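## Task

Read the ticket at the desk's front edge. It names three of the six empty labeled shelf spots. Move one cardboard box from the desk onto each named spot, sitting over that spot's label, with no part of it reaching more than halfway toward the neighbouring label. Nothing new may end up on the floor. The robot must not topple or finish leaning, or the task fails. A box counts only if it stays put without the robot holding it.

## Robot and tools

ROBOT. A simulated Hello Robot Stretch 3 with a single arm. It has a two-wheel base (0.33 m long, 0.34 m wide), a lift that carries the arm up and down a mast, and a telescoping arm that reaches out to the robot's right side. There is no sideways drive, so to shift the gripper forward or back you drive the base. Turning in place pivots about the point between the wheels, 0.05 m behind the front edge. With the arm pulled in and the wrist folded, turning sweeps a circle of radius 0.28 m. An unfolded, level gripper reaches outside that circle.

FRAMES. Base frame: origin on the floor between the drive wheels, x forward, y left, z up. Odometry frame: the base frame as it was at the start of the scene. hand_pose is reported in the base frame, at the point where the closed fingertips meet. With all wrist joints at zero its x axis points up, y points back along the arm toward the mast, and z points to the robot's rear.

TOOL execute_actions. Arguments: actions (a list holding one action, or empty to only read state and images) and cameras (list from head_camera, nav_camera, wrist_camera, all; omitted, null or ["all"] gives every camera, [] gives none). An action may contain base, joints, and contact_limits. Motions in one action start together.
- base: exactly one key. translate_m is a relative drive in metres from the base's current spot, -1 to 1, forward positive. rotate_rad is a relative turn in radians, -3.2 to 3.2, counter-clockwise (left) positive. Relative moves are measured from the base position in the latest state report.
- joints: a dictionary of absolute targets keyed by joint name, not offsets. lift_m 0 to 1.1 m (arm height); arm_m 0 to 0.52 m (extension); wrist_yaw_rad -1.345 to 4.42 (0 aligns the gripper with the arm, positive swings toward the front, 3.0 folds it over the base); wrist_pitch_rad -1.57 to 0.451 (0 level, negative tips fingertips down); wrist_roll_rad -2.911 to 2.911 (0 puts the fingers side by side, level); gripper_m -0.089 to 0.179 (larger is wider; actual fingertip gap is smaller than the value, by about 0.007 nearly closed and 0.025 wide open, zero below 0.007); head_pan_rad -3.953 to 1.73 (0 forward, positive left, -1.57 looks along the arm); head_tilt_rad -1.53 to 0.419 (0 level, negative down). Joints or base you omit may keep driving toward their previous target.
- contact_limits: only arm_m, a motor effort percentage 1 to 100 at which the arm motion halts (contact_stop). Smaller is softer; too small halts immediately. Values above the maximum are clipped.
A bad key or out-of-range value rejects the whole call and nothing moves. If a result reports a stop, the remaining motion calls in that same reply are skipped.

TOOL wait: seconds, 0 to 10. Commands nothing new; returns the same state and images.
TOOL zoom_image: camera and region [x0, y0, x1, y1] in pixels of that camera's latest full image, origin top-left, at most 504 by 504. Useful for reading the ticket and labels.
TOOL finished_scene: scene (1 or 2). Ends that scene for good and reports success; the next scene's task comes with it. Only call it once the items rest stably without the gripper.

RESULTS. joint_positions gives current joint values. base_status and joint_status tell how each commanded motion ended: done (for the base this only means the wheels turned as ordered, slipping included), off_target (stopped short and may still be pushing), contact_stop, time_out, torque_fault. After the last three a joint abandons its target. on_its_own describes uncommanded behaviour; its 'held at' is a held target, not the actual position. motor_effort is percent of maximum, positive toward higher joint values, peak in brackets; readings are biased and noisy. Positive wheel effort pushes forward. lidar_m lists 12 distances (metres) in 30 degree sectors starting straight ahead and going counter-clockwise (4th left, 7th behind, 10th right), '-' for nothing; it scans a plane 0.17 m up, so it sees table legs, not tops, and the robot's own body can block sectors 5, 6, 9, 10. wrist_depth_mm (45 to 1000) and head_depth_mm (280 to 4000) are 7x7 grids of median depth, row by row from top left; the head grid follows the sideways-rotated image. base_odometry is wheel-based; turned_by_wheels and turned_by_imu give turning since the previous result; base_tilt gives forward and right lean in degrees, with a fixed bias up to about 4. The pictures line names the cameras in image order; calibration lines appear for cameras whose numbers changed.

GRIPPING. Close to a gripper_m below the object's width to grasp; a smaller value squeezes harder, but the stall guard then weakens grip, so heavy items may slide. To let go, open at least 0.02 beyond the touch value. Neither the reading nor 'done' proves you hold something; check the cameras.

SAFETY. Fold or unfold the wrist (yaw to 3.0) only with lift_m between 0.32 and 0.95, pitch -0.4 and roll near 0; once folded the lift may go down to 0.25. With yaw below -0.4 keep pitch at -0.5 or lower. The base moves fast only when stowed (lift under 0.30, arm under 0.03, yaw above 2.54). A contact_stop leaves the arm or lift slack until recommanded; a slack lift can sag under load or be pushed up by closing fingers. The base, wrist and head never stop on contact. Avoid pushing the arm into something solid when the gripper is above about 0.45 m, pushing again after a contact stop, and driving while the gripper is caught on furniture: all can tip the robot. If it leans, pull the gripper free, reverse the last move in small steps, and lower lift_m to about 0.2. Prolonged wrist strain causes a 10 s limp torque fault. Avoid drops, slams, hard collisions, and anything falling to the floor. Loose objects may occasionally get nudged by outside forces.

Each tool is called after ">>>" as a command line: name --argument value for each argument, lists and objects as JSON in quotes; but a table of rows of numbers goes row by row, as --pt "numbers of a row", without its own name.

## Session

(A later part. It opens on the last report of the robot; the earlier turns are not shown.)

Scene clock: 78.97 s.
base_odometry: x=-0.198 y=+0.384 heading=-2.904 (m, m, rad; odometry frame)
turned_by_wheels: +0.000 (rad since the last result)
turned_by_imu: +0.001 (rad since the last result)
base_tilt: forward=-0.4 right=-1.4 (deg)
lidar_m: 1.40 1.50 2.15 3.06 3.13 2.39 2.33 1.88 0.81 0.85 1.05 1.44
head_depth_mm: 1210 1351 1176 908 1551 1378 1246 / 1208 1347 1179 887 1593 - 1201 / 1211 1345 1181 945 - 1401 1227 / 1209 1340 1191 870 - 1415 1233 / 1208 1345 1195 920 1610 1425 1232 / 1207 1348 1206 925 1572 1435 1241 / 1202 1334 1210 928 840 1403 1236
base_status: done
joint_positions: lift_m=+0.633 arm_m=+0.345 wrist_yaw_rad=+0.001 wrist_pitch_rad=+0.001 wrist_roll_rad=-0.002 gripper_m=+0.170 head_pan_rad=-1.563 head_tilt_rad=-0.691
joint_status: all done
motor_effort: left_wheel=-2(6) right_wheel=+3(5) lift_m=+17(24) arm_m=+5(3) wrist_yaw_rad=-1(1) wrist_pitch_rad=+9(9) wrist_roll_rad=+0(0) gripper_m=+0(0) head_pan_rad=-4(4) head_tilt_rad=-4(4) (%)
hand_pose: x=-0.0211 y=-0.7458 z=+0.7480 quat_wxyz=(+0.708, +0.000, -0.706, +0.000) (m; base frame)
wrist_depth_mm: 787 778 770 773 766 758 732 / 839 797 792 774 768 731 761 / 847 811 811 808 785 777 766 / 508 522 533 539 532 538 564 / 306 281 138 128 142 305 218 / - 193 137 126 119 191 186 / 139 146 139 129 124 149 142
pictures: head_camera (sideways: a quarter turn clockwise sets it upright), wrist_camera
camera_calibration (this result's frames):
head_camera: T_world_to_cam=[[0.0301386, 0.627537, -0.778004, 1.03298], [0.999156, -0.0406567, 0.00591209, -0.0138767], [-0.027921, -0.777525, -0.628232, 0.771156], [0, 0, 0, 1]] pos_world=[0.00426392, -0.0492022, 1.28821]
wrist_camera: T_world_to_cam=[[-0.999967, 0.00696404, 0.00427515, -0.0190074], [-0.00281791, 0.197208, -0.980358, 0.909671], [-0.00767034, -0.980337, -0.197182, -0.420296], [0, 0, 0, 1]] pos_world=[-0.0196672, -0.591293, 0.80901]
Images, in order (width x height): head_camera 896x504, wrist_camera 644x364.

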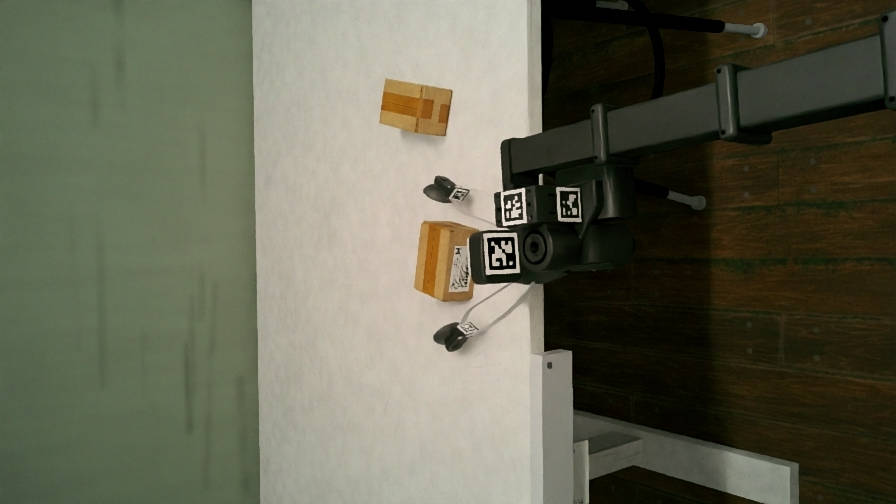

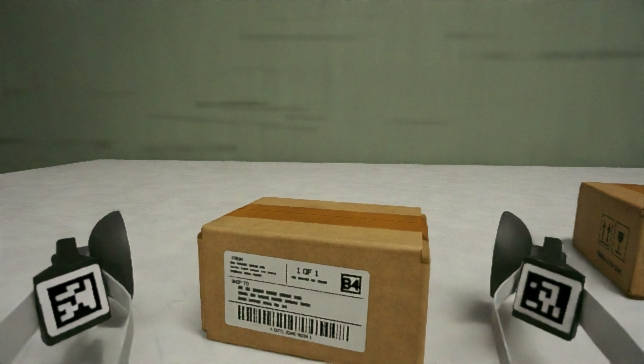

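>>> execute_actions --actions '[{"joints":{"gripper_m":0.04}}]' --cameras '[]'

>>> execute_actions --actions '[{"joints":{"lift_m":0.67,"arm_m":0.0}}]' --cameras '["wrist_camera"]'

>>> execute_actions --actions '[{"base":{"rotate_rad":1.6},"joints":{"lift_m":0.28,"wrist_yaw_rad":2.6,"wrist_pitch_rad":-0.2,"head_pan_rad":0,"head_tilt_rad":-0.4}}]'

>>> execute_actions --actions '[{"base":{"translate_m":1}}]' --cameras '[]'

>>> execute_actions --actions '[{"base":{"translate_m":1},"joints":{"head_pan_rad":0.7}}]'

Scene clock: 89.93 s.
base_odometry: x=-0.198 y=+0.384 heading=-2.904 (m, m, rad; odometry frame)
turned_by_wheels: +0.000 (rad since the last result)
turned_by_imu: +0.001 (rad since the last result)
base_tilt: forward=-0.5 right=-1.5 (deg)
lidar_m: 1.40 1.50 2.14 3.06 3.12 2.39 2.33 1.88 0.81 0.85 1.05 1.43
head_depth_mm: 1209 1348 1175 909 1550 1380 1248 / 1210 1345 1175 888 1598 - 1201 / 1207 1347 1184 945 - 1409 1228 / 1206 1338 1193 868 - 1427 1227 / 1210 1334 1195 892 1609 1427 1234 / 1209 1341 1199 925 1567 1430 1237 / 1205 1340 1208 927 840 1408 1236
base_status: not commanded
joint_positions: lift_m=+0.633 arm_m=+0.345 wrist_yaw_rad=+0.001 wrist_pitch_rad=+0.001 wrist_roll_rad=-0.002 gripper_m=+0.042 head_pan_rad=-1.563 head_tilt_rad=-0.691
joint_status: all done
motor_effort: left_wheel=-2(2) right_wheel=+3(3) lift_m=+17(17) arm_m=+5(5) wrist_yaw_rad=-1(1) wrist_pitch_rad=+9(9) wrist_roll_rad=+0(0) gripper_m=-32(99) head_pan_rad=-4(3) head_tilt_rad=-2(3) (%)
hand_pose: x=-0.0211 y=-0.7458 z=+0.7480 quat_wxyz=(+0.708, +0.000, -0.706, +0.000) (m; base frame)
wrist_depth_mm: 785 769 774 764 743 743 735 / 772 795 792 791 770 767 754 / 815 810 816 802 824 756 772 / 519 516 534 538 539 543 559 / 278 305 133 127 130 292 222 / 190 - 133 124 118 203 186 / 153 140 135 127 122 147 149
pictures: none
No camera images: the call's "cameras" was empty. Leave "cameras" out to get every camera's image.

Scene clock: 93.67 s.
base_odometry: x=-0.198 y=+0.384 heading=-2.904 (m, m, rad; odometry frame)
turned_by_wheels: +0.000 (rad since the last result)
turned_by_imu: +0.001 (rad since the last result)
base_tilt: forward=-0.4 right=-1.5 (deg)
lidar_m: 1.40 1.50 2.15 3.04 3.12 2.38 2.33 1.88 0.81 0.85 1.05 1.43
head_depth_mm: 1210 1350 1176 909 1553 1387 1223 / 1206 1342 1183 890 1596 1412 1228 / 1205 1345 1194 913 1296 1333 1250 / 1207 1343 1188 918 1608 574 1282 / 1204 1343 1194 921 1601 1363 1234 / 1205 1343 1199 926 1576 1433 1230 / 1205 1339 1205 927 839 1411 1238
base_status: not commanded
joint_positions: lift_m=+0.670 arm_m=+0.001 wrist_yaw_rad=+0.001 wrist_pitch_rad=-0.008 wrist_roll_rad=-0.002 gripper_m=+0.058 head_pan_rad=-1.563 head_tilt_rad=-0.691
joint_status: all done
on_its_own: gripper_m is held at +0.057, not at your +0.040, by its stall guard, which is not easing now
motor_effort: left_wheel=-2(2) right_wheel=+3(3) lift_m=+25(24) arm_m=-5(7) wrist_yaw_rad=-1(1) wrist_pitch_rad=+13(13) wrist_roll_rad=+0(0) gripper_m=-23(32) head_pan_rad=-3(4) head_tilt_rad=-3(3) (%)
hand_pose: x=-0.0212 y=-0.4016 z=+0.7823 quat_wxyz=(+0.708, +0.004, -0.706, -0.003) (m; base frame)
wrist_depth_mm: - - - - - - - / - - - - - - - / - - - - - - - / - 707 720 724 627 742 625 / 397 425 134 128 129 399 398 / - - 133 124 118 644 - / - - 139 128 121 - -
pictures: wrist_camera
camera_calibration (this result's frames):
wrist_camera: T_world_to_cam=[[-0.999966, 0.00707083, 0.00434881, -0.0216033], [-0.00279883, 0.206025, -0.978543, 0.877526], [-0.00781507, -0.978521, -0.205998, -0.0684726], [0, 0, 0, 1]] pos_world=[-0.0196816, -0.247642, 0.844686]
Images, in order (width x height): wrist_camera 644x364.

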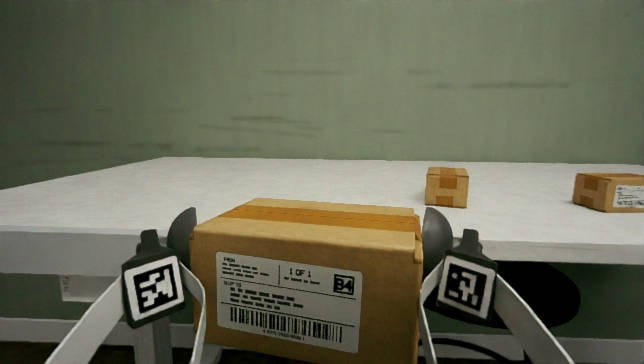

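Scene clock: 98.03 s.
base_odometry: x=-0.198 y=+0.384 heading=-1.304 (m, m, rad; odometry frame)
turned_by_wheels: +1.600 (rad since the last result)
turned_by_imu: +1.579 (rad since the last result)
base_tilt: forward=-0.4 right=-1.3 (deg)
lidar_m: 3.06 3.05 2.37 2.33 1.24 0.81 0.85 1.05 1.43 1.40 1.52 2.22
head_depth_mm: 2941 3120 3308 3130 2339 1797 1452 / 2880 3103 3337 3348 2349 1797 1462 / 2865 3061 3282 3232 2374 1824 1471 / 2882 3050 3251 3262 2386 1821 1478 / 2887 3088 3283 3260 2410 1834 1487 / 2937 3127 3344 3505 2412 1850 1491 / 2953 3132 3322 3278 2437 1853 1499
base_status: done
joint_positions: lift_m=+0.280 arm_m=+0.001 wrist_yaw_rad=+2.597 wrist_pitch_rad=-0.227 wrist_roll_rad=-0.002 gripper_m=+0.058 head_pan_rad=-0.007 head_tilt_rad=-0.408
joint_status: all done
on_its_own: gripper_m is held at +0.057, not at your +0.040, by its stall guard, which is not easing now
motor_effort: left_wheel=-3(7) right_wheel=+4(8) lift_m=+18(27) arm_m=-5(5) wrist_yaw_rad=+2(5) wrist_pitch_rad=+13(14) wrist_roll_rad=+0(0) gripper_m=-25(24) head_pan_rad=+4(42) head_tilt_rad=+4(19) (%)
hand_pose: x=+0.1052 y=+0.0634 z=+0.3378 quat_wxyz=(+0.266, +0.697, -0.111, +0.656) (m; base frame)
wrist_depth_mm: - - - - - - - / - - - - - - - / - - - - - - - / - - - - - - - / 791 856 134 128 129 843 862 / 643 - 133 124 118 694 663 / 543 527 139 128 122 536 553
pictures: head_camera (sideways: a quarter turn clockwise sets it upright), nav_camera (sideways: a quarter turn counterclockwise sets it upright), wrist_camera
camera_calibration (this result's frames):
head_camera: T_world_to_cam=[[-0.384818, 0.0376999, -0.922222, 1.22358], [0.0518152, 0.998472, 0.0191959, -0.0253967], [0.921537, -0.0403982, -0.386184, 0.450432], [0, 0, 0, 1]] pos_world=[0.057082, -0.00257441, 1.30285]
nav_camera: T_world_to_cam=[[0.43158, -0.0143327, 0.901961, -1.13509], [-0.00971215, -0.99989, -0.0112417, 0.062005], [0.902023, -0.00390829, -0.431671, 0.512921], [0, 0, 0, 1]] pos_world=[0.0278197, 0.0477338, 1.24592]
wrist_camera: T_world_to_cam=[[0.851749, -0.523915, 0.00604875, -0.0583135], [-0.211773, -0.354802, -0.910641, 0.381703], [0.479244, 0.774357, -0.413153, 0.203634], [0, 0, 0, 1]] pos_world=[0.0329124, -0.0528079, 0.43208]
Images, in order (width x height): head_camera 896x504, nav_camera 672x504, wrist_camera 644x364.

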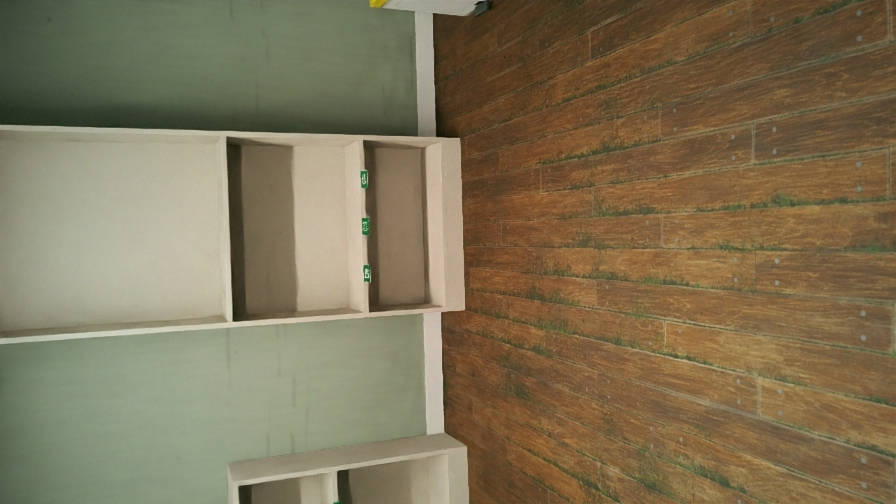

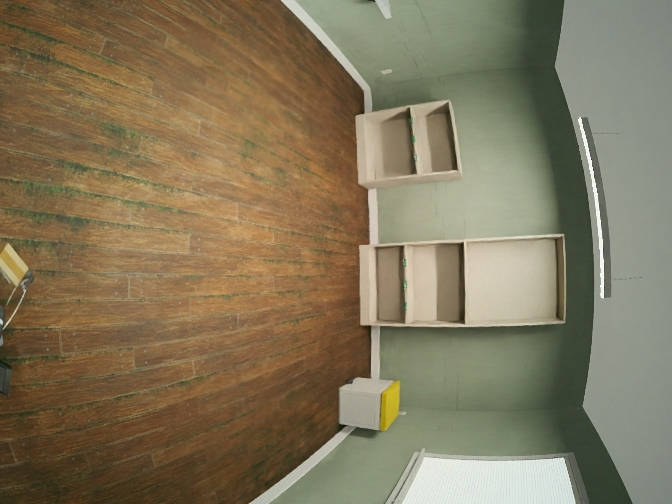

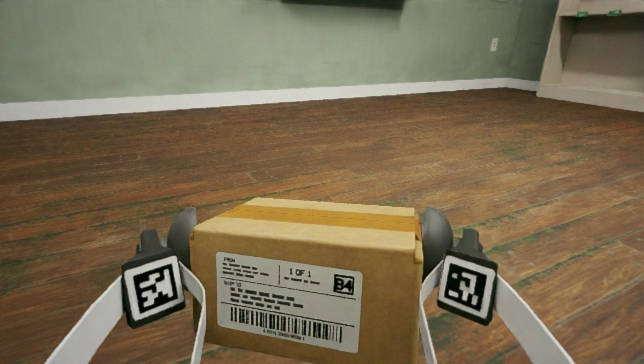

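Scene clock: 103.13 s.
base_odometry: x=+0.065 y=-0.581 heading=-1.304 (m, m, rad; odometry frame)
turned_by_wheels: +0.000 (rad since the last result)
turned_by_imu: +0.006 (rad since the last result)
base_tilt: forward=-0.4 right=-1.5 (deg)
lidar_m: 2.06 2.25 2.28 2.25 2.40 2.06 2.02 1.95 1.53 1.51 1.61 1.85
head_depth_mm: 1985 2125 2272 2475 2337 1800 1462 / 1988 2094 2271 2382 2295 1810 1470 / 1999 2105 2259 2393 2307 1812 1470 / 2004 2137 2273 2406 2307 1814 1480 / 1993 2132 2288 2482 2299 1838 1481 / 2057 2180 2345 2537 2423 1838 1487 / 2054 2203 2370 2513 2402 1859 1496
base_status: done
joint_positions: lift_m=+0.280 arm_m=+0.001 wrist_yaw_rad=+2.598 wrist_pitch_rad=-0.227 wrist_roll_rad=-0.002 gripper_m=+0.058 head_pan_rad=-0.007 head_tilt_rad=-0.407
joint_status: not commanded
on_its_own: gripper_m is held at +0.057, not at your +0.040, by its stall guard, which is not easing now
motor_effort: left_wheel=-2(7) right_wheel=+3(11) lift_m=+18(18) arm_m=-5(5) wrist_yaw_rad=+1(2) wrist_pitch_rad=+13(13) wrist_roll_rad=+0(0) gripper_m=-24(24) head_pan_rad=+4(4) head_tilt_rad=+1(2) (%)
hand_pose: x=+0.1050 y=+0.0634 z=+0.3378 quat_wxyz=(+0.266, +0.697, -0.111, +0.656) (m; base frame)
wrist_depth_mm: - - - - - - - / - - - - - - - / - - - - - - - / - - - - - - - / 806 856 134 128 129 845 855 / 620 - 134 124 118 666 665 / 541 520 138 128 122 532 554
pictures: none
No camera images: the call's "cameras" was empty. Leave "cameras" out to get every camera's image.

Scene clock: 108.23 s.
base_odometry: x=+0.328 y=-1.546 heading=-1.305 (m, m, rad; odometry frame)
turned_by_wheels: +0.000 (rad since the last result)
turned_by_imu: +0.006 (rad since the last result)
base_tilt: forward=-0.4 right=-1.6 (deg)
lidar_m: 1.06 1.35 1.91 2.15 2.31 2.99 2.83 2.09 1.63 1.50 1.25 1.21
head_depth_mm: 1260 1330 1412 1498 1595 1690 1460 / 1347 1426 1498 1605 1713 1781 1460 / 1452 1545 1439 1493 1628 1695 1476 / 1565 1670 1729 1772 2031 1773 1483 / 1703 1836 1887 1979 2134 1828 1477 / 1849 2028 1925 2004 2136 1841 1490 / 2048 2229 2345 2518 2428 1849 1498
base_status: done
joint_positions: lift_m=+0.280 arm_m=+0.001 wrist_yaw_rad=+2.598 wrist_pitch_rad=-0.227 wrist_roll_rad=-0.002 gripper_m=+0.058 head_pan_rad=+0.693 head_tilt_rad=-0.407
joint_status: all done
on_its_own: gripper_m is held at +0.057, not at your +0.040, by its stall guard, which is not easing now
motor_effort: left_wheel=-2(7) right_wheel=+3(11) lift_m=+18(18) arm_m=-5(5) wrist_yaw_rad=+2(1) wrist_pitch_rad=+13(13) wrist_roll_rad=+0(0) gripper_m=-24(25) head_pan_rad=+4(43) head_tilt_rad=+1(3) (%)
hand_pose: x=+0.1050 y=+0.0635 z=+0.3377 quat_wxyz=(+0.266, +0.697, -0.111, +0.656) (m; base frame)
wrist_depth_mm: - - - - - - - / - - - - - - - / - - - - - - - / - - - - - - - / 783 829 134 128 128 855 846 / 643 - 134 124 118 686 658 / 537 518 139 127 122 541 542
pictures: head_camera (sideways: a quarter turn clockwise sets it upright), nav_camera (sideways: a quarter turn counterclockwise sets it upright), wrist_camera
camera_calibration (this result's frames):
head_camera: T_world_to_cam=[[-0.317951, -0.218502, -0.922585, 1.22365], [-0.603583, 0.797068, 0.0192383, -0.0214539], [0.731159, 0.562974, -0.385313, 0.450461], [0, 0, 0, 1]] pos_world=[0.0467523, 0.0308722, 1.3029]
nav_camera: T_world_to_cam=[[0.338679, 0.26651, 0.902368, -1.13506], [0.636694, -0.771034, -0.0112443, 0.0580652], [0.69276, 0.578341, -0.430819, 0.513088], [0, 0, 0, 1]] pos_world=[-0.00799604, 0.0505353, 1.24594]
wrist_camera: T_world_to_cam=[[0.852131, -0.523294, 0.00605008, -0.0582155], [-0.21159, -0.35508, -0.910575, 0.381639], [0.478647, 0.774649, -0.413299, 0.203725], [0, 0, 0, 1]] pos_world=[0.0328459, -0.0527666, 0.432063]
Images, in order (width x height): head_camera 896x504, nav_camera 672x504, wrist_camera 644x364.

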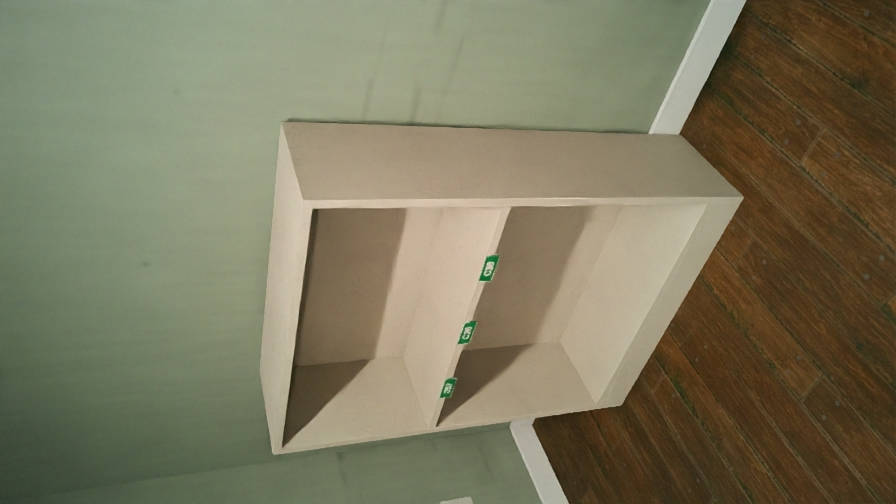

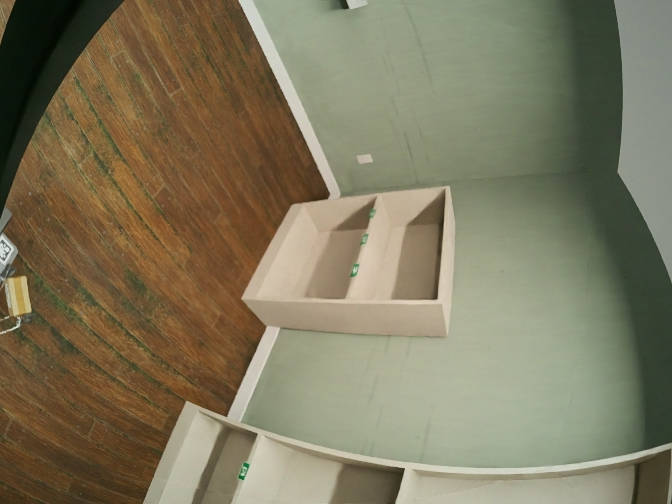

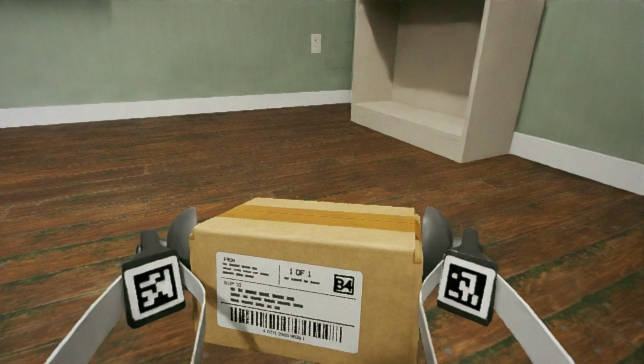

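>>> zoom_image --camera "head_camera" --region '[400,240,540,410]'

>>> execute_actions --actions '[{"base":{"translate_m":0.5},"joints":{"head_pan_rad":-1.57,"head_tilt_rad":-0.9}}]' --cameras '[]'

>>> execute_actions --actions '[{"base":{"rotate_rad":1.52},"joints":{"lift_m":0.43,"wrist_yaw_rad":0,"wrist_pitch_rad":0.03}}]'

Region (400, 240, 540, 410) of head_camera's 896x504 image, scaled by 2.965, with more detail than that image has; it fills the left 415 columns of this view, and the rest is white.

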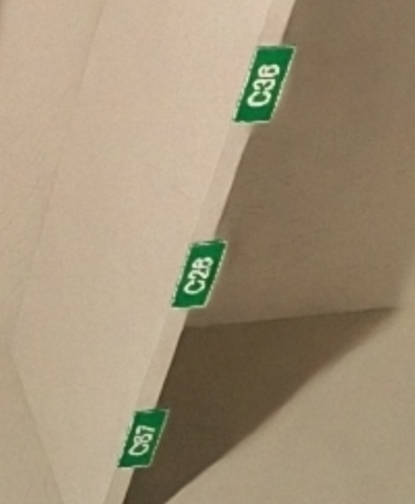

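Scene clock: 118.93 s.
base_odometry: x=+0.459 y=-2.028 heading=-1.305 (m, m, rad; odometry frame)
turned_by_wheels: +0.000 (rad since the last result)
turned_by_imu: +0.004 (rad since the last result)
base_tilt: forward=-0.5 right=-1.6 (deg)
lidar_m: 0.56 0.93 0.96 2.11 2.25 3.35 3.21 2.14 1.67 1.18 0.85 0.83
head_depth_mm: 1505 1732 1932 1678 1451 1280 1143 / 1513 1741 1929 1678 1451 1279 1143 / 1509 1738 1937 1678 1453 1282 1162 / 1517 1644 1536 1643 1462 1285 1174 / 1522 1575 1457 1649 1461 1283 1149 / 1530 1593 1472 1644 1462 1289 1152 / 1539 1757 1931 1682 1456 1286 1155
base_status: done
joint_positions: lift_m=+0.280 arm_m=+0.001 wrist_yaw_rad=+2.598 wrist_pitch_rad=-0.227 wrist_roll_rad=-0.002 gripper_m=+0.058 head_pan_rad=-1.563 head_tilt_rad=-0.889
joint_status: all done
on_its_own: gripper_m is held at +0.057, not at your +0.040, by its stall guard, which is not easing now
motor_effort: left_wheel=-2(8) right_wheel=+3(11) lift_m=+18(18) arm_m=-5(5) wrist_yaw_rad=+1(2) wrist_pitch_rad=+13(13) wrist_roll_rad=+0(0) gripper_m=-24(24) head_pan_rad=-3(43) head_tilt_rad=-4(24) (%)
hand_pose: x=+0.1050 y=+0.0635 z=+0.3377 quat_wxyz=(+0.266, +0.697, -0.111, +0.656) (m; base frame)
wrist_depth_mm: - - - - 932 849 699 / - - - - - 913 711 / - - - - - 930 742 / - - - - - 913 730 / 798 851 134 128 129 830 748 / 630 - 133 125 117 689 496 / 536 512 139 128 121 530 491
pictures: none
No camera images: the call's "cameras" was empty. Leave "cameras" out to get every camera's image.

Scene clock: 122.23 s.
base_odometry: x=+0.460 y=-2.028 heading=+0.215 (m, m, rad; odometry frame)
turned_by_wheels: +1.520 (rad since the last result)
turned_by_imu: +1.499 (rad since the last result)
base_tilt: forward=-0.3 right=-1.5 (deg)
lidar_m: 2.11 2.21 3.14 3.22 2.24 1.69 1.17 0.85 0.84 0.56 0.92 0.97
head_depth_mm: 535 845 998 1042 1284 1257 1147 / 536 845 997 1045 1292 1258 1186 / 538 839 988 1044 1289 1268 1188 / 539 838 988 1044 960 1262 1133 / 541 836 962 1002 1204 1261 1151 / 519 586 719 1273 1442 1291 1148 / 761 897 1048 1278 1446 1290 1150
base_status: done
joint_positions: lift_m=+0.430 arm_m=+0.001 wrist_yaw_rad=+0.002 wrist_pitch_rad=-0.002 wrist_roll_rad=-0.002 gripper_m=+0.058 head_pan_rad=-1.563 head_tilt_rad=-0.889
joint_status: all done
on_its_own: gripper_m is held at +0.057, not at your +0.040, by its stall guard, which is not easing now
motor_effort: left_wheel=-3(9) right_wheel=+3(9) lift_m=+25(26) arm_m=-5(5) wrist_yaw_rad=-2(3) wrist_pitch_rad=+15(17) wrist_roll_rad=+0(0) gripper_m=-25(24) head_pan_rad=-3(4) head_tilt_rad=-3(3) (%)
hand_pose: x=-0.0208 y=-0.4018 z=+0.5439 quat_wxyz=(+0.708, +0.002, -0.706, +0.000) (m; base frame)
wrist_depth_mm: 593 602 388 539 535 535 532 / 628 609 395 544 549 545 542 / 623 637 397 552 574 560 550 / 664 645 397 579 566 570 559 / 676 671 134 128 129 395 393 / 682 - 133 125 118 321 322 / 717 706 138 128 122 625 607
pictures: head_camera (sideways: a quarter turn clockwise sets it upright), nav_camera (sideways: a quarter turn counterclockwise sets it upright), wrist_camera
camera_calibration (this result's frames):
head_camera: T_world_to_cam=[[0.0293037, 0.768289, -0.639432, 0.852394], [0.999144, -0.0412091, -0.00372515, -0.00132974], [-0.0292124, -0.638775, -0.768839, 0.954038], [0, 0, 0, 1]] pos_world=[0.0042201, -0.0455246, 1.27854]
nav_camera: T_world_to_cam=[[-0.00537362, -0.800049, 0.599911, -0.738715], [-0.999962, 0.000188005, -0.00870629, 0.0647383], [0.00685267, -0.599935, -0.800019, 0.997537], [0, 0, 0, 1]] pos_world=[0.0539305, 0.00743787, 1.24178]
wrist_camera: T_world_to_cam=[[-0.999973, 0.00588812, 0.00430568, -0.0207073], [-0.0030416, 0.19993, -0.979805, 0.642491], [-0.00663005, -0.979792, -0.199907, -0.121517], [0, 0, 0, 1]] pos_world=[-0.0195582, -0.247393, 0.605314]
Images, in order (width x height): head_camera 896x504, nav_camera 672x504, wrist_camera 644x364.

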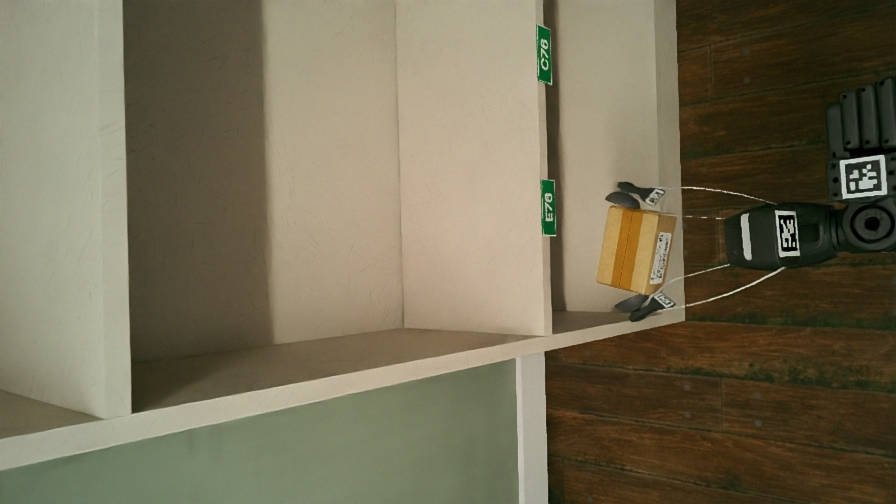

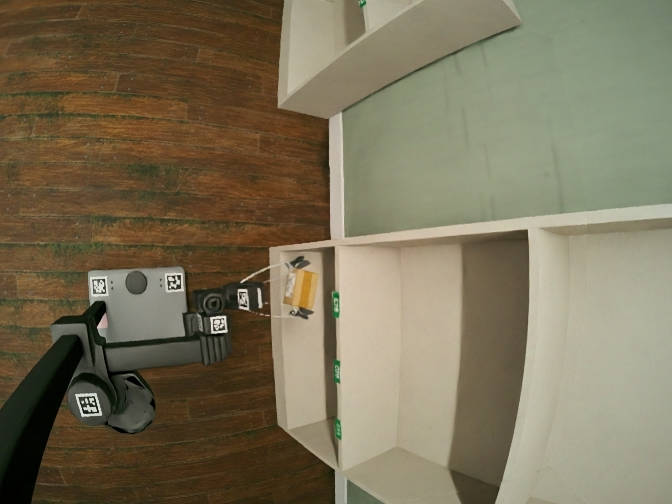

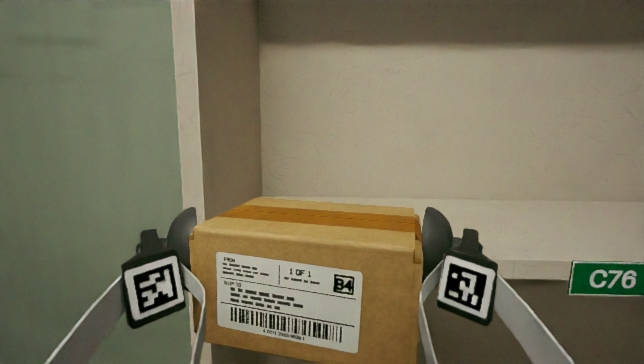

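>>> execute_actions --actions '[{"base":{"translate_m":-0.065},"joints":{"arm_m":0.25,"lift_m":0.415}}]' --cameras '[]'

>>> execute_actions --actions '[{"joints":{"lift_m":0.39}}]'

Scene clock: 129.17 s.
base_odometry: x=+0.396 y=-2.042 heading=+0.215 (m, m, rad; odometry frame)
turned_by_wheels: +0.000 (rad since the last result)
turned_by_imu: +0.001 (rad since the last result)
base_tilt: forward=-0.5 right=-1.5 (deg)
lidar_m: 2.17 2.29 3.21 3.22 2.15 1.62 1.11 0.80 0.84 0.59 0.58 1.01
head_depth_mm: 534 841 992 1042 1285 1255 1145 / 536 842 989 1044 1297 1259 1155 / 536 840 989 1041 958 1260 1149 / 538 836 985 985 962 1254 1147 / 539 835 979 1045 1263 1250 1152 / 540 812 903 889 1373 1283 1150 / 533 599 691 1274 1441 1295 1150
base_status: done
joint_positions: lift_m=+0.415 arm_m=+0.250 wrist_yaw_rad=+0.001 wrist_pitch_rad=-0.002 wrist_roll_rad=-0.002 gripper_m=+0.058 head_pan_rad=-1.563 head_tilt_rad=-0.889
joint_status: all done
on_its_own: gripper_m is held at +0.057, not at your +0.040, by its stall guard, which is not easing now
motor_effort: left_wheel=-2(7) right_wheel=+4(4) lift_m=+18(17) arm_m=+5(0) wrist_yaw_rad=-1(2) wrist_pitch_rad=+15(15) wrist_roll_rad=+0(0) gripper_m=-25(24) head_pan_rad=-4(4) head_tilt_rad=-4(4) (%)
hand_pose: x=-0.0211 y=-0.6508 z=+0.5293 quat_wxyz=(+0.708, +0.001, -0.706, +0.000) (m; base frame)
wrist_depth_mm: 217 305 303 304 300 300 299 / 219 302 312 309 312 307 305 / 220 307 320 319 313 315 314 / 218 306 328 324 318 318 320 / 221 292 134 127 129 327 322 / 210 - 133 124 118 250 235 / 183 165 139 127 122 173 178
pictures: none
No camera images: the call's "cameras" was empty. Leave "cameras" out to get every camera's image.

Scene clock: 130.17 s.
base_odometry: x=+0.396 y=-2.042 heading=+0.215 (m, m, rad; odometry frame)
turned_by_wheels: +0.000 (rad since the last result)
turned_by_imu: +0.000 (rad since the last result)
base_tilt: forward=-0.4 right=-1.5 (deg)
lidar_m: 2.18 2.28 3.22 3.23 2.16 1.62 1.11 0.80 0.83 0.59 0.58 1.02
head_depth_mm: 534 843 998 1041 1289 1263 1147 / 537 840 990 1043 1288 1258 1156 / 537 836 988 1043 1293 1265 1146 / 538 833 985 1043 959 1262 1151 / 540 833 980 1045 1274 1247 1148 / 542 815 909 891 1384 1284 1154 / 534 599 690 1274 1442 1284 1155
base_status: not commanded
joint_positions: lift_m=+0.390 arm_m=+0.250 wrist_yaw_rad=+0.001 wrist_pitch_rad=+0.028 wrist_roll_rad=-0.002 gripper_m=+0.058 head_pan_rad=-1.563 head_tilt_rad=-0.889
joint_status: all done
on_its_own: gripper_m is held at +0.057, not at your +0.040, by its stall guard, which is not easing now
motor_effort: left_wheel=-2(2) right_wheel=+4(3) lift_m=+16(19) arm_m=+5(5) wrist_yaw_rad=-1(1) wrist_pitch_rad=+1(15) wrist_roll_rad=+0(0) gripper_m=-24(24) head_pan_rad=-3(3) head_tilt_rad=-4(2) (%)
hand_pose: x=-0.0211 y=-0.6514 z=+0.5120 quat_wxyz=(+0.708, -0.009, -0.706, +0.010) (m; base frame)
wrist_depth_mm: 218 304 311 304 304 303 298 / 218 305 316 315 310 305 306 / 218 313 322 322 316 316 313 / 221 308 329 324 322 320 320 / 220 280 134 127 129 307 307 / 195 - 134 125 118 215 200 / 154 140 136 128 121 145 150
pictures: head_camera (sideways: a quarter turn clockwise sets it upright), nav_camera (sideways: a quarter turn counterclockwise sets it upright), wrist_camera
camera_calibration (this result's frames):
head_camera: T_world_to_cam=[[0.0293038, 0.768289, -0.639432, 0.852394], [0.999144, -0.0412094, -0.00372515, -0.00132974], [-0.0292126, -0.638775, -0.768839, 0.954038], [0, 0, 0, 1]] pos_world=[0.00422009, -0.0455246, 1.27854]
nav_camera: T_world_to_cam=[[-0.00537381, -0.800049, 0.599911, -0.738715], [-0.999962, 0.000188243, -0.00870629, 0.0647383], [0.00685253, -0.599935, -0.800019, 0.997537], [0, 0, 0, 1]] pos_world=[0.0539305, 0.00743785, 1.24178]
wrist_camera: T_world_to_cam=[[-0.999967, 0.00702, 0.00407348, -0.0185012], [-0.0028168, 0.170527, -0.985349, 0.644919], [-0.00761179, -0.985328, -0.170501, -0.391145], [0, 0, 0, 1]] pos_world=[-0.0196613, -0.495253, 0.568855]
Images, in order (width x height): head_camera 896x504, nav_camera 672x504, wrist_camera 644x364.

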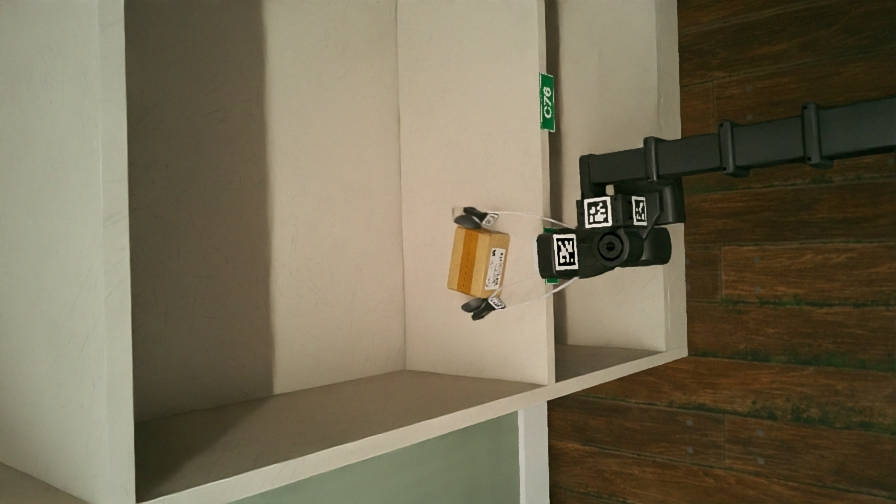

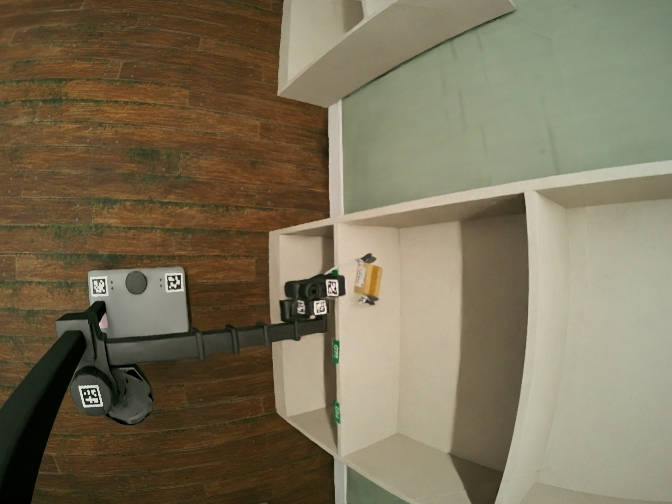

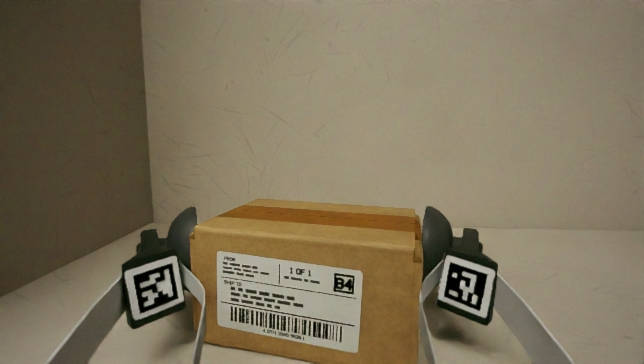

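>>> execute_actions --actions '[{"joints":{"gripper_m":0.14,"lift_m":0.395}}]' --cameras '[]'

>>> execute_actions --actions '[{"joints":{"arm_m":0.0}}]' --cameras '["wrist_camera"]'

>>> execute_actions --actions '[{"base":{"rotate_rad":1.45},"joints":{"lift_m":0.29,"wrist_yaw_rad":2.6,"gripper_m":0.08}}]' --cameras '[]'

>>> execute_actions --actions '[{"base":{"translate_m":1}}]' --cameras '[]'

>>> execute_actions --actions '[{"base":{"translate_m":1}}]' --cameras '[]'

>>> execute_actions --actions '[{"base":{"translate_m":0.5}}]' --cameras '[]'

>>> execute_actions --actions '[{"base":{"rotate_rad":1.7},"joints":{"lift_m":0.635,"wrist_yaw_rad":0,"wrist_pitch_rad":0.02,"gripper_m":0.17,"head_tilt_rad":-0.7}}]'

Scene clock: 145.67 s.
base_odometry: x=+0.396 y=-2.042 heading=+0.215 (m, m, rad; odometry frame)
turned_by_wheels: +0.000 (rad since the last result)
turned_by_imu: +0.001 (rad since the last result)
base_tilt: forward=-0.4 right=-1.5 (deg)
lidar_m: 2.17 2.28 3.22 3.20 2.15 1.63 1.11 0.80 0.84 0.59 0.58 1.01
head_depth_mm: 533 840 993 1040 1290 1259 1141 / 536 840 995 1043 1290 1264 1153 / 535 838 989 1041 1293 1265 1149 / 538 835 982 1044 961 1263 1148 / 539 833 979 1046 1270 1250 1153 / 541 814 905 890 1377 1288 1152 / 534 598 690 1269 1446 1287 1151
base_status: not commanded
joint_positions: lift_m=+0.395 arm_m=+0.250 wrist_yaw_rad=+0.001 wrist_pitch_rad=+0.010 wrist_roll_rad=-0.002 gripper_m=+0.140 head_pan_rad=-1.563 head_tilt_rad=-0.889
joint_status: all done
motor_effort: left_wheel=-2(2) right_wheel=+4(4) lift_m=+24(23) arm_m=+5(5) wrist_yaw_rad=-1(2) wrist_pitch_rad=+9(11) wrist_roll_rad=+0(0) gripper_m=+0(94) head_pan_rad=-4(4) head_tilt_rad=-4(5) (%)
hand_pose: x=-0.0211 y=-0.6511 z=+0.5120 quat_wxyz=(+0.708, -0.003, -0.706, +0.004) (m; base frame)
wrist_depth_mm: 219 304 311 303 304 299 298 / 218 310 314 311 309 306 305 / 217 309 321 321 314 312 315 / 219 306 327 320 322 320 317 / 220 279 137 128 160 323 297 / 203 - 137 126 120 - 200 / - 146 138 129 124 149 149
pictures: none
No camera images: the call's "cameras" was empty. Leave "cameras" out to get every camera's image.

Scene clock: 148.73 s.
base_odometry: x=+0.396 y=-2.042 heading=+0.215 (m, m, rad; odometry frame)
turned_by_wheels: +0.000 (rad since the last result)
turned_by_imu: +0.001 (rad since the last result)
base_tilt: forward=-0.7 right=-1.6 (deg)
lidar_m: 2.17 2.29 3.23 3.21 2.16 1.63 1.11 0.80 0.83 0.59 0.58 1.01
head_depth_mm: 535 841 996 1040 1290 1264 1145 / 535 842 992 1040 1287 1258 1167 / 536 839 986 1045 1292 1255 1166 / 537 835 984 1045 1267 1263 1132 / 540 834 983 1045 1271 1249 1152 / 542 814 907 891 1384 1292 1152 / 534 599 691 1267 1441 1286 1151
base_status: not commanded
joint_positions: lift_m=+0.395 arm_m=+0.001 wrist_yaw_rad=+0.001 wrist_pitch_rad=+0.010 wrist_roll_rad=-0.002 gripper_m=+0.140 head_pan_rad=-1.563 head_tilt_rad=-0.889
joint_status: all done
motor_effort: left_wheel=-2(2) right_wheel=+4(3) lift_m=+25(25) arm_m=-5(7) wrist_yaw_rad=-1(1) wrist_pitch_rad=+9(9) wrist_roll_rad=+0(0) gripper_m=+0(0) head_pan_rad=-3(4) head_tilt_rad=-4(4) (%)
hand_pose: x=-0.0211 y=-0.4021 z=+0.5120 quat_wxyz=(+0.708, -0.003, -0.706, +0.004) (m; base frame)
wrist_depth_mm: 598 321 541 546 534 525 530 / 633 346 547 551 543 545 538 / 641 348 555 559 554 555 551 / 657 347 492 379 557 568 549 / 677 386 318 320 327 332 333 / 668 - 608 613 603 - 584 / 709 384 619 617 622 614 625
pictures: wrist_camera
camera_calibration (this result's frames):
wrist_camera: T_world_to_cam=[[-0.999966, 0.00711284, 0.00420435, -0.020324], [-0.00279344, 0.187849, -0.982194, 0.60774], [-0.00777597, -0.982172, -0.187823, -0.135352], [0, 0, 0, 1]] pos_world=[-0.0196781, -0.246958, 0.571582]
Images, in order (width x height): wrist_camera 644x364.

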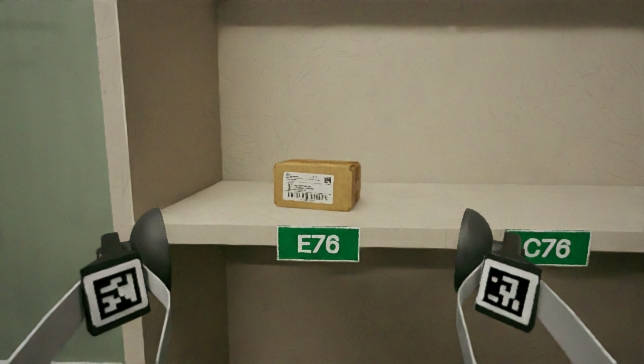

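Scene clock: 151.73 s.
base_odometry: x=+0.396 y=-2.042 heading=+1.665 (m, m, rad; odometry frame)
turned_by_wheels: +1.450 (rad since the last result)
turned_by_imu: +1.429 (rad since the last result)
base_tilt: forward=-0.4 right=-1.5 (deg)
lidar_m: 3.22 2.45 1.68 1.11 1.14 0.80 0.81 0.58 1.02 1.71 2.22 2.86
head_depth_mm: 1481 1769 1813 1564 1450 1281 1147 / 1647 1844 1889 1687 1447 1284 1152 / 2065 2267 1979 1677 1453 1281 1166 / 2031 2291 1976 1679 1450 1285 1178 / 2012 2260 1994 1679 1458 1288 1146 / 1976 2244 1987 1672 1457 1289 1153 / 1958 2225 1991 1675 1458 1291 1156
base_status: done
joint_positions: lift_m=+0.290 arm_m=+0.001 wrist_yaw_rad=+2.598 wrist_pitch_rad=+0.010 wrist_roll_rad=-0.002 gripper_m=+0.080 head_pan_rad=-1.563 head_tilt_rad=-0.889
joint_status: all done
motor_effort: left_wheel=-1(7) right_wheel=+3(10) lift_m=+18(21) arm_m=-5(5) wrist_yaw_rad=+2(1) wrist_pitch_rad=+9(10) wrist_roll_rad=+0(0) gripper_m=+0(94) head_pan_rad=-3(4) head_tilt_rad=-5(4) (%)
hand_pose: x=+0.1114 y=+0.0739 z=+0.4073 quat_wxyz=(+0.187, +0.679, -0.193, +0.683) (m; base frame)
wrist_depth_mm: - - - - - - - / - - - - - - - / - - - - - - - / 979 - - - - - - / 935 - - - - - - / 908 - - - - - - / 761 767 782 753 768 795 766
pictures: none
No camera images: the call's "cameras" was empty. Leave "cameras" out to get every camera's image.

Scene clock: 156.90 s.
base_odometry: x=+0.302 y=-1.047 heading=+1.665 (m, m, rad; odometry frame)
turned_by_wheels: +0.000 (rad since the last result)
turned_by_imu: +0.006 (rad since the last result)
base_tilt: forward=-0.6 right=-1.6 (deg)
lidar_m: 2.49 2.50 1.77 1.66 1.58 1.57 1.55 1.74 2.19 2.10 2.14 2.77
head_depth_mm: 2054 2293 1964 1675 1449 1285 1146 / 2021 2281 1969 1676 1456 1284 1147 / 1985 2251 1976 1682 1452 1283 1165 / 1963 2226 1984 1665 1457 1286 1171 / 1929 2221 1991 1683 1460 1293 1143 / 1923 2185 1984 1689 1457 1290 1148 / 1881 2153 2006 1686 1464 1289 1151
base_status: done
joint_positions: lift_m=+0.290 arm_m=+0.001 wrist_yaw_rad=+2.598 wrist_pitch_rad=+0.010 wrist_roll_rad=-0.002 gripper_m=+0.080 head_pan_rad=-1.563 head_tilt_rad=-0.889
joint_status: not commanded
motor_effort: left_wheel=-2(8) right_wheel=+3(10) lift_m=+18(18) arm_m=-5(5) wrist_yaw_rad=+1(2) wrist_pitch_rad=+9(10) wrist_roll_rad=+0(0) gripper_m=-1(0) head_pan_rad=-4(3) head_tilt_rad=-4(5) (%)
hand_pose: x=+0.1113 y=+0.0739 z=+0.4073 quat_wxyz=(+0.187, +0.679, -0.193, +0.683) (m; base frame)
wrist_depth_mm: - - - - - - - / - - - - - - - / - - - - - - - / - - - - - - - / - - - - - - - / - - - - - - - / 761 760 756 764 774 782 772
pictures: none
No camera images: the call's "cameras" was empty. Leave "cameras" out to get every camera's image.

Scene clock: 162.07 s.
base_odometry: x=+0.208 y=-0.051 heading=+1.665 (m, m, rad; odometry frame)
turned_by_wheels: +0.000 (rad since the last result)
turned_by_imu: +0.006 (rad since the last result)
base_tilt: forward=-0.5 right=-1.7 (deg)
lidar_m: 1.22 1.64 1.81 1.71 1.77 2.31 2.54 2.65 2.15 2.02 2.06 1.52
head_depth_mm: 1962 2228 1989 1676 1451 1280 1143 / 1941 2202 1981 1669 1453 1282 1148 / 1915 2216 1986 1672 1454 1282 1166 / 1884 2168 1983 1677 1460 1279 1176 / 1864 2137 1997 1679 1456 1290 1149 / 1830 2104 1981 1690 1461 1285 1153 / 1805 2086 1997 1685 1462 1293 1150
base_status: done
joint_positions: lift_m=+0.290 arm_m=+0.001 wrist_yaw_rad=+2.598 wrist_pitch_rad=+0.010 wrist_roll_rad=-0.002 gripper_m=+0.080 head_pan_rad=-1.563 head_tilt_rad=-0.889
joint_status: not commanded
motor_effort: left_wheel=-2(6) right_wheel=+3(12) lift_m=+18(18) arm_m=-5(5) wrist_yaw_rad=+2(1) wrist_pitch_rad=+9(9) wrist_roll_rad=+0(0) gripper_m=-1(0) head_pan_rad=-3(3) head_tilt_rad=-4(3) (%)
hand_pose: x=+0.1113 y=+0.0739 z=+0.4073 quat_wxyz=(+0.187, +0.679, -0.193, +0.683) (m; base frame)
wrist_depth_mm: - - - - - - - / - - - - - - - / - - - - - - - / - - - - - - - / - - - - - - - / - - - - - - - / 755 769 764 755 758 767 795
pictures: none
No camera images: the call's "cameras" was empty. Leave "cameras" out to get every camera's image.

Scene clock: 165.43 s.
base_odometry: x=+0.161 y=+0.447 heading=+1.665 (m, m, rad; odometry frame)
turned_by_wheels: +0.000 (rad since the last result)
turned_by_imu: +0.003 (rad since the last result)
base_tilt: forward=-0.3 right=-1.5 (deg)
lidar_m: 0.72 0.88 1.86 1.75 1.78 2.36 3.03 3.04 2.11 1.99 2.02 1.03
head_depth_mm: 1939 2195 1989 1675 1448 1277 1148 / 1905 2205 1980 1680 1454 1282 1147 / 1881 2159 1987 1679 1454 1285 1168 / 1855 2139 1984 1688 1461 1287 1178 / 1835 2103 1999 1692 1455 1283 1150 / 1816 2078 1991 1686 1452 1283 1148 / 1790 2035 1979 1678 1461 1289 1154
base_status: done
joint_positions: lift_m=+0.290 arm_m=+0.001 wrist_yaw_rad=+2.598 wrist_pitch_rad=+0.010 wrist_roll_rad=-0.002 gripper_m=+0.080 head_pan_rad=-1.563 head_tilt_rad=-0.889
joint_status: not commanded
motor_effort: left_wheel=-2(8) right_wheel=+3(11) lift_m=+18(18) arm_m=-5(5) wrist_yaw_rad=+1(1) wrist_pitch_rad=+10(9) wrist_roll_rad=+0(0) gripper_m=-1(1) head_pan_rad=-3(3) head_tilt_rad=-3(4) (%)
hand_pose: x=+0.1113 y=+0.0739 z=+0.4073 quat_wxyz=(+0.187, +0.679, -0.192, +0.683) (m; base frame)
wrist_depth_mm: - - - - 776 767 694 / - - - - - - - / - - - - - - - / - - - - - - - / - - - - - - - / - - - - - - - / 776 757 766 761 789 774 792
pictures: none
No camera images: the call's "cameras" was empty. Leave "cameras" out to get every camera's image.

Scene clock: 169.40 s.
base_odometry: x=+0.161 y=+0.447 heading=-2.919 (m, m, rad; odometry frame)
turned_by_wheels: +1.700 (rad since the last result)
turned_by_imu: +1.677 (rad since the last result)
base_tilt: forward=-0.4 right=-1.6 (deg)
lidar_m: 1.75 1.87 2.68 3.02 2.67 2.03 1.98 1.87 1.03 0.72 1.23 1.79
head_depth_mm: 1212 1355 1151 892 1447 1392 1214 / 1210 1354 1154 897 1633 1405 1223 / 1213 1345 1158 874 1582 1409 1247 / 1210 1350 1161 901 1549 1354 1285 / 1208 1350 1168 903 1587 1382 1227 / 1206 1350 1172 885 1592 1420 1226 / 1207 1348 1176 914 1642 1423 1232
base_status: done
joint_positions: lift_m=+0.635 arm_m=+0.001 wrist_yaw_rad=+0.002 wrist_pitch_rad=+0.001 wrist_roll_rad=-0.002 gripper_m=+0.170 head_pan_rad=-1.563 head_tilt_rad=-0.704
joint_status: all done
motor_effort: left_wheel=-2(8) right_wheel=+3(10) lift_m=+24(26) arm_m=-5(5) wrist_yaw_rad=-1(3) wrist_pitch_rad=+9(9) wrist_roll_rad=+0(0) gripper_m=+0(97) head_pan_rad=-3(3) head_tilt_rad=+2(15) (%)
hand_pose: x=-0.0209 y=-0.4018 z=+0.7496 quat_wxyz=(+0.708, +0.001, -0.706, +0.001) (m; base frame)
wrist_depth_mm: - - - - - - - / - - - - - - - / - - - - - - - / 530 530 513 548 493 563 455 / 835 - 700 688 677 370 372 / - - - 585 - - - / - - - - - - -
pictures: head_camera (sideways: a quarter turn clockwise sets it upright), nav_camera (sideways: a quarter turn counterclockwise sets it upright), wrist_camera
camera_calibration (this result's frames):
head_camera: T_world_to_cam=[[0.030356, 0.637574, -0.769791, 1.02227], [0.999137, -0.0411922, 0.00528284, -0.0130573], [-0.0283412, -0.769287, -0.638274, 0.784222], [0, 0, 0, 1]] pos_world=[0.0042398, -0.0490194, 1.28755]
nav_camera: T_world_to_cam=[[-0.00638088, -0.67606, 0.736819, -0.917108], [-0.999949, -0.00141557, -0.00995844, 0.0663707], [0.00777552, -0.736845, -0.676017, 0.836272], [0, 0, 0, 1]] pos_world=[0.0540129, -0.00372342, 1.24174]
wrist_camera: T_world_to_cam=[[-0.999972, 0.0062142, 0.00428393, -0.0215257], [-0.00297486, 0.19714, -0.980371, 0.843411], [-0.00693676, -0.980356, -0.197116, -0.0827781], [0, 0, 0, 1]] pos_world=[-0.0195903, -0.247289, 0.810631]
Images, in order (width x height): head_camera 896x504, nav_camera 672x504, wrist_camera 644x364.

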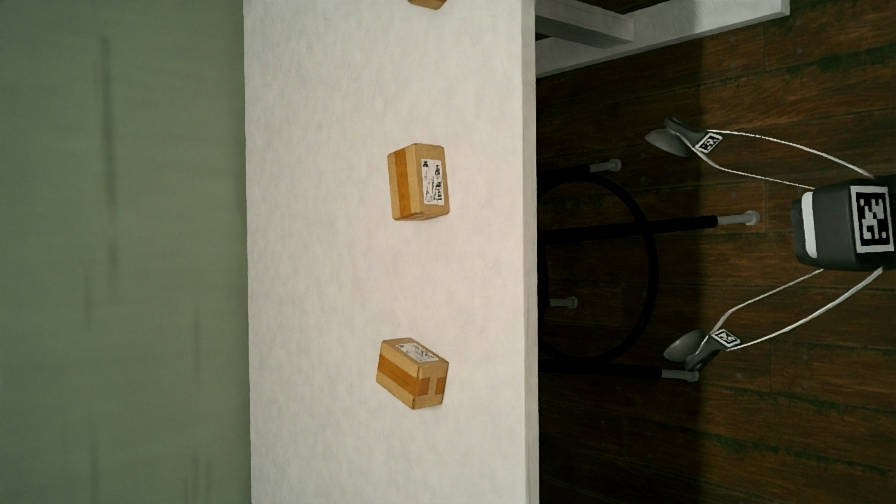

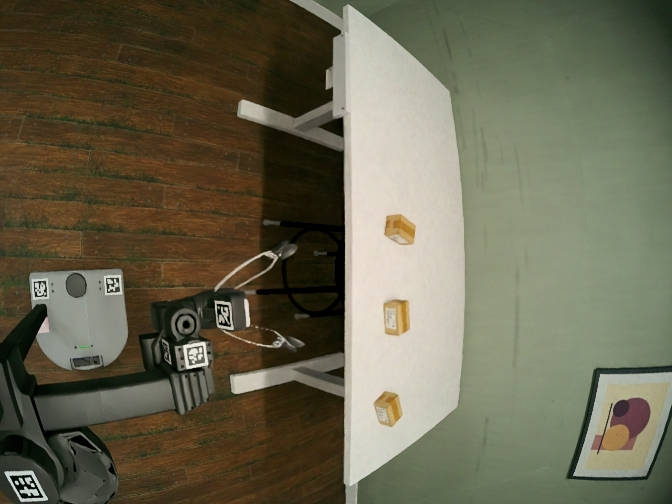

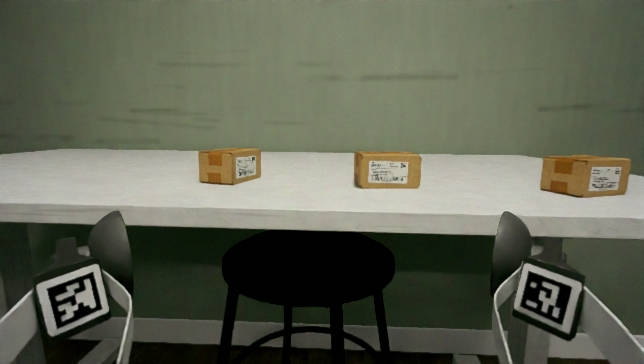

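>>> execute_actions --actions '[{"base":{"translate_m":-0.103},"joints":{"arm_m":0.375}}]' --cameras '["wrist_camera"]'

Scene clock: 177.07 s.
base_odometry: x=+0.262 y=+0.470 heading=-2.919 (m, m, rad; odometry frame)
turned_by_wheels: +0.000 (rad since the last result)
turned_by_imu: +0.007 (rad since the last result)
base_tilt: forward=-0.8 right=-2.1 (deg)
lidar_m: 1.85 1.98 2.84 3.04 2.52 1.92 1.89 1.86 0.99 0.73 0.91 1.88
head_depth_mm: 1215 1351 1174 863 1550 1410 1247 / 1216 1351 1178 909 1423 - 1202 / 1217 1354 1190 961 1564 1422 1228 / 1215 1352 1193 905 1592 1394 1230 / 1215 1348 1199 896 1571 1425 1233 / 1212 1350 1203 927 1324 1401 1237 / 1214 1356 1213 905 1622 1444 1242
base_status: done
joint_positions: lift_m=+0.635 arm_m=+0.373 wrist_yaw_rad=-0.003 wrist_pitch_rad=-0.084 wrist_roll_rad=-0.002 gripper_m=+0.170 head_pan_rad=-1.564 head_tilt_rad=-0.703
joint_status: all done
on_its_own: arm_m is at rest, and its effort (+29) is outside its rest range (-14 to +14); wrist_pitch_rad is at rest, and its effort (+49) is outside its rest range (-20 to +32)
motor_effort: left_wheel=-2(5) right_wheel=+1(5) lift_m=+20(25) arm_m=+29(29) wrist_yaw_rad=+2(2) wrist_pitch_rad=+49(50) wrist_roll_rad=+0(0) gripper_m=+0(0) head_pan_rad=-3(3) head_tilt_rad=+1(1) (%)
hand_pose: x=-0.0223 y=-0.7711 z=+0.7283 quat_wxyz=(+0.707, +0.029, -0.706, -0.031) (m; base frame)
wrist_depth_mm: 735 736 732 722 698 725 708 / 799 782 772 750 738 745 721 / 815 771 789 790 794 763 748 / 373 370 366 168 375 379 378 / 240 233 136 136 140 253 236 / - 169 142 143 146 167 171 / 128 133 134 134 134 134 129
pictures: wrist_camera
camera_calibration (this result's frames):
wrist_camera: T_world_to_cam=[[-0.999928, 0.0111844, 0.00431268, -0.0166776], [-0.00102, 0.279085, -0.960266, 0.94392], [-0.0119436, -0.960201, -0.279053, -0.37388], [0, 0, 0, 1]] pos_world=[-0.0201791, -0.622247, 0.802153]
Images, in order (width x height): wrist_camera 644x364.

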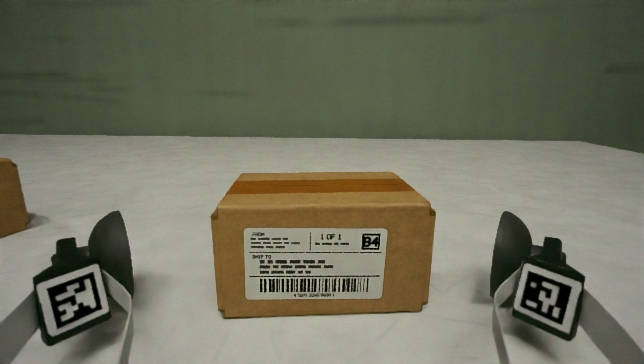

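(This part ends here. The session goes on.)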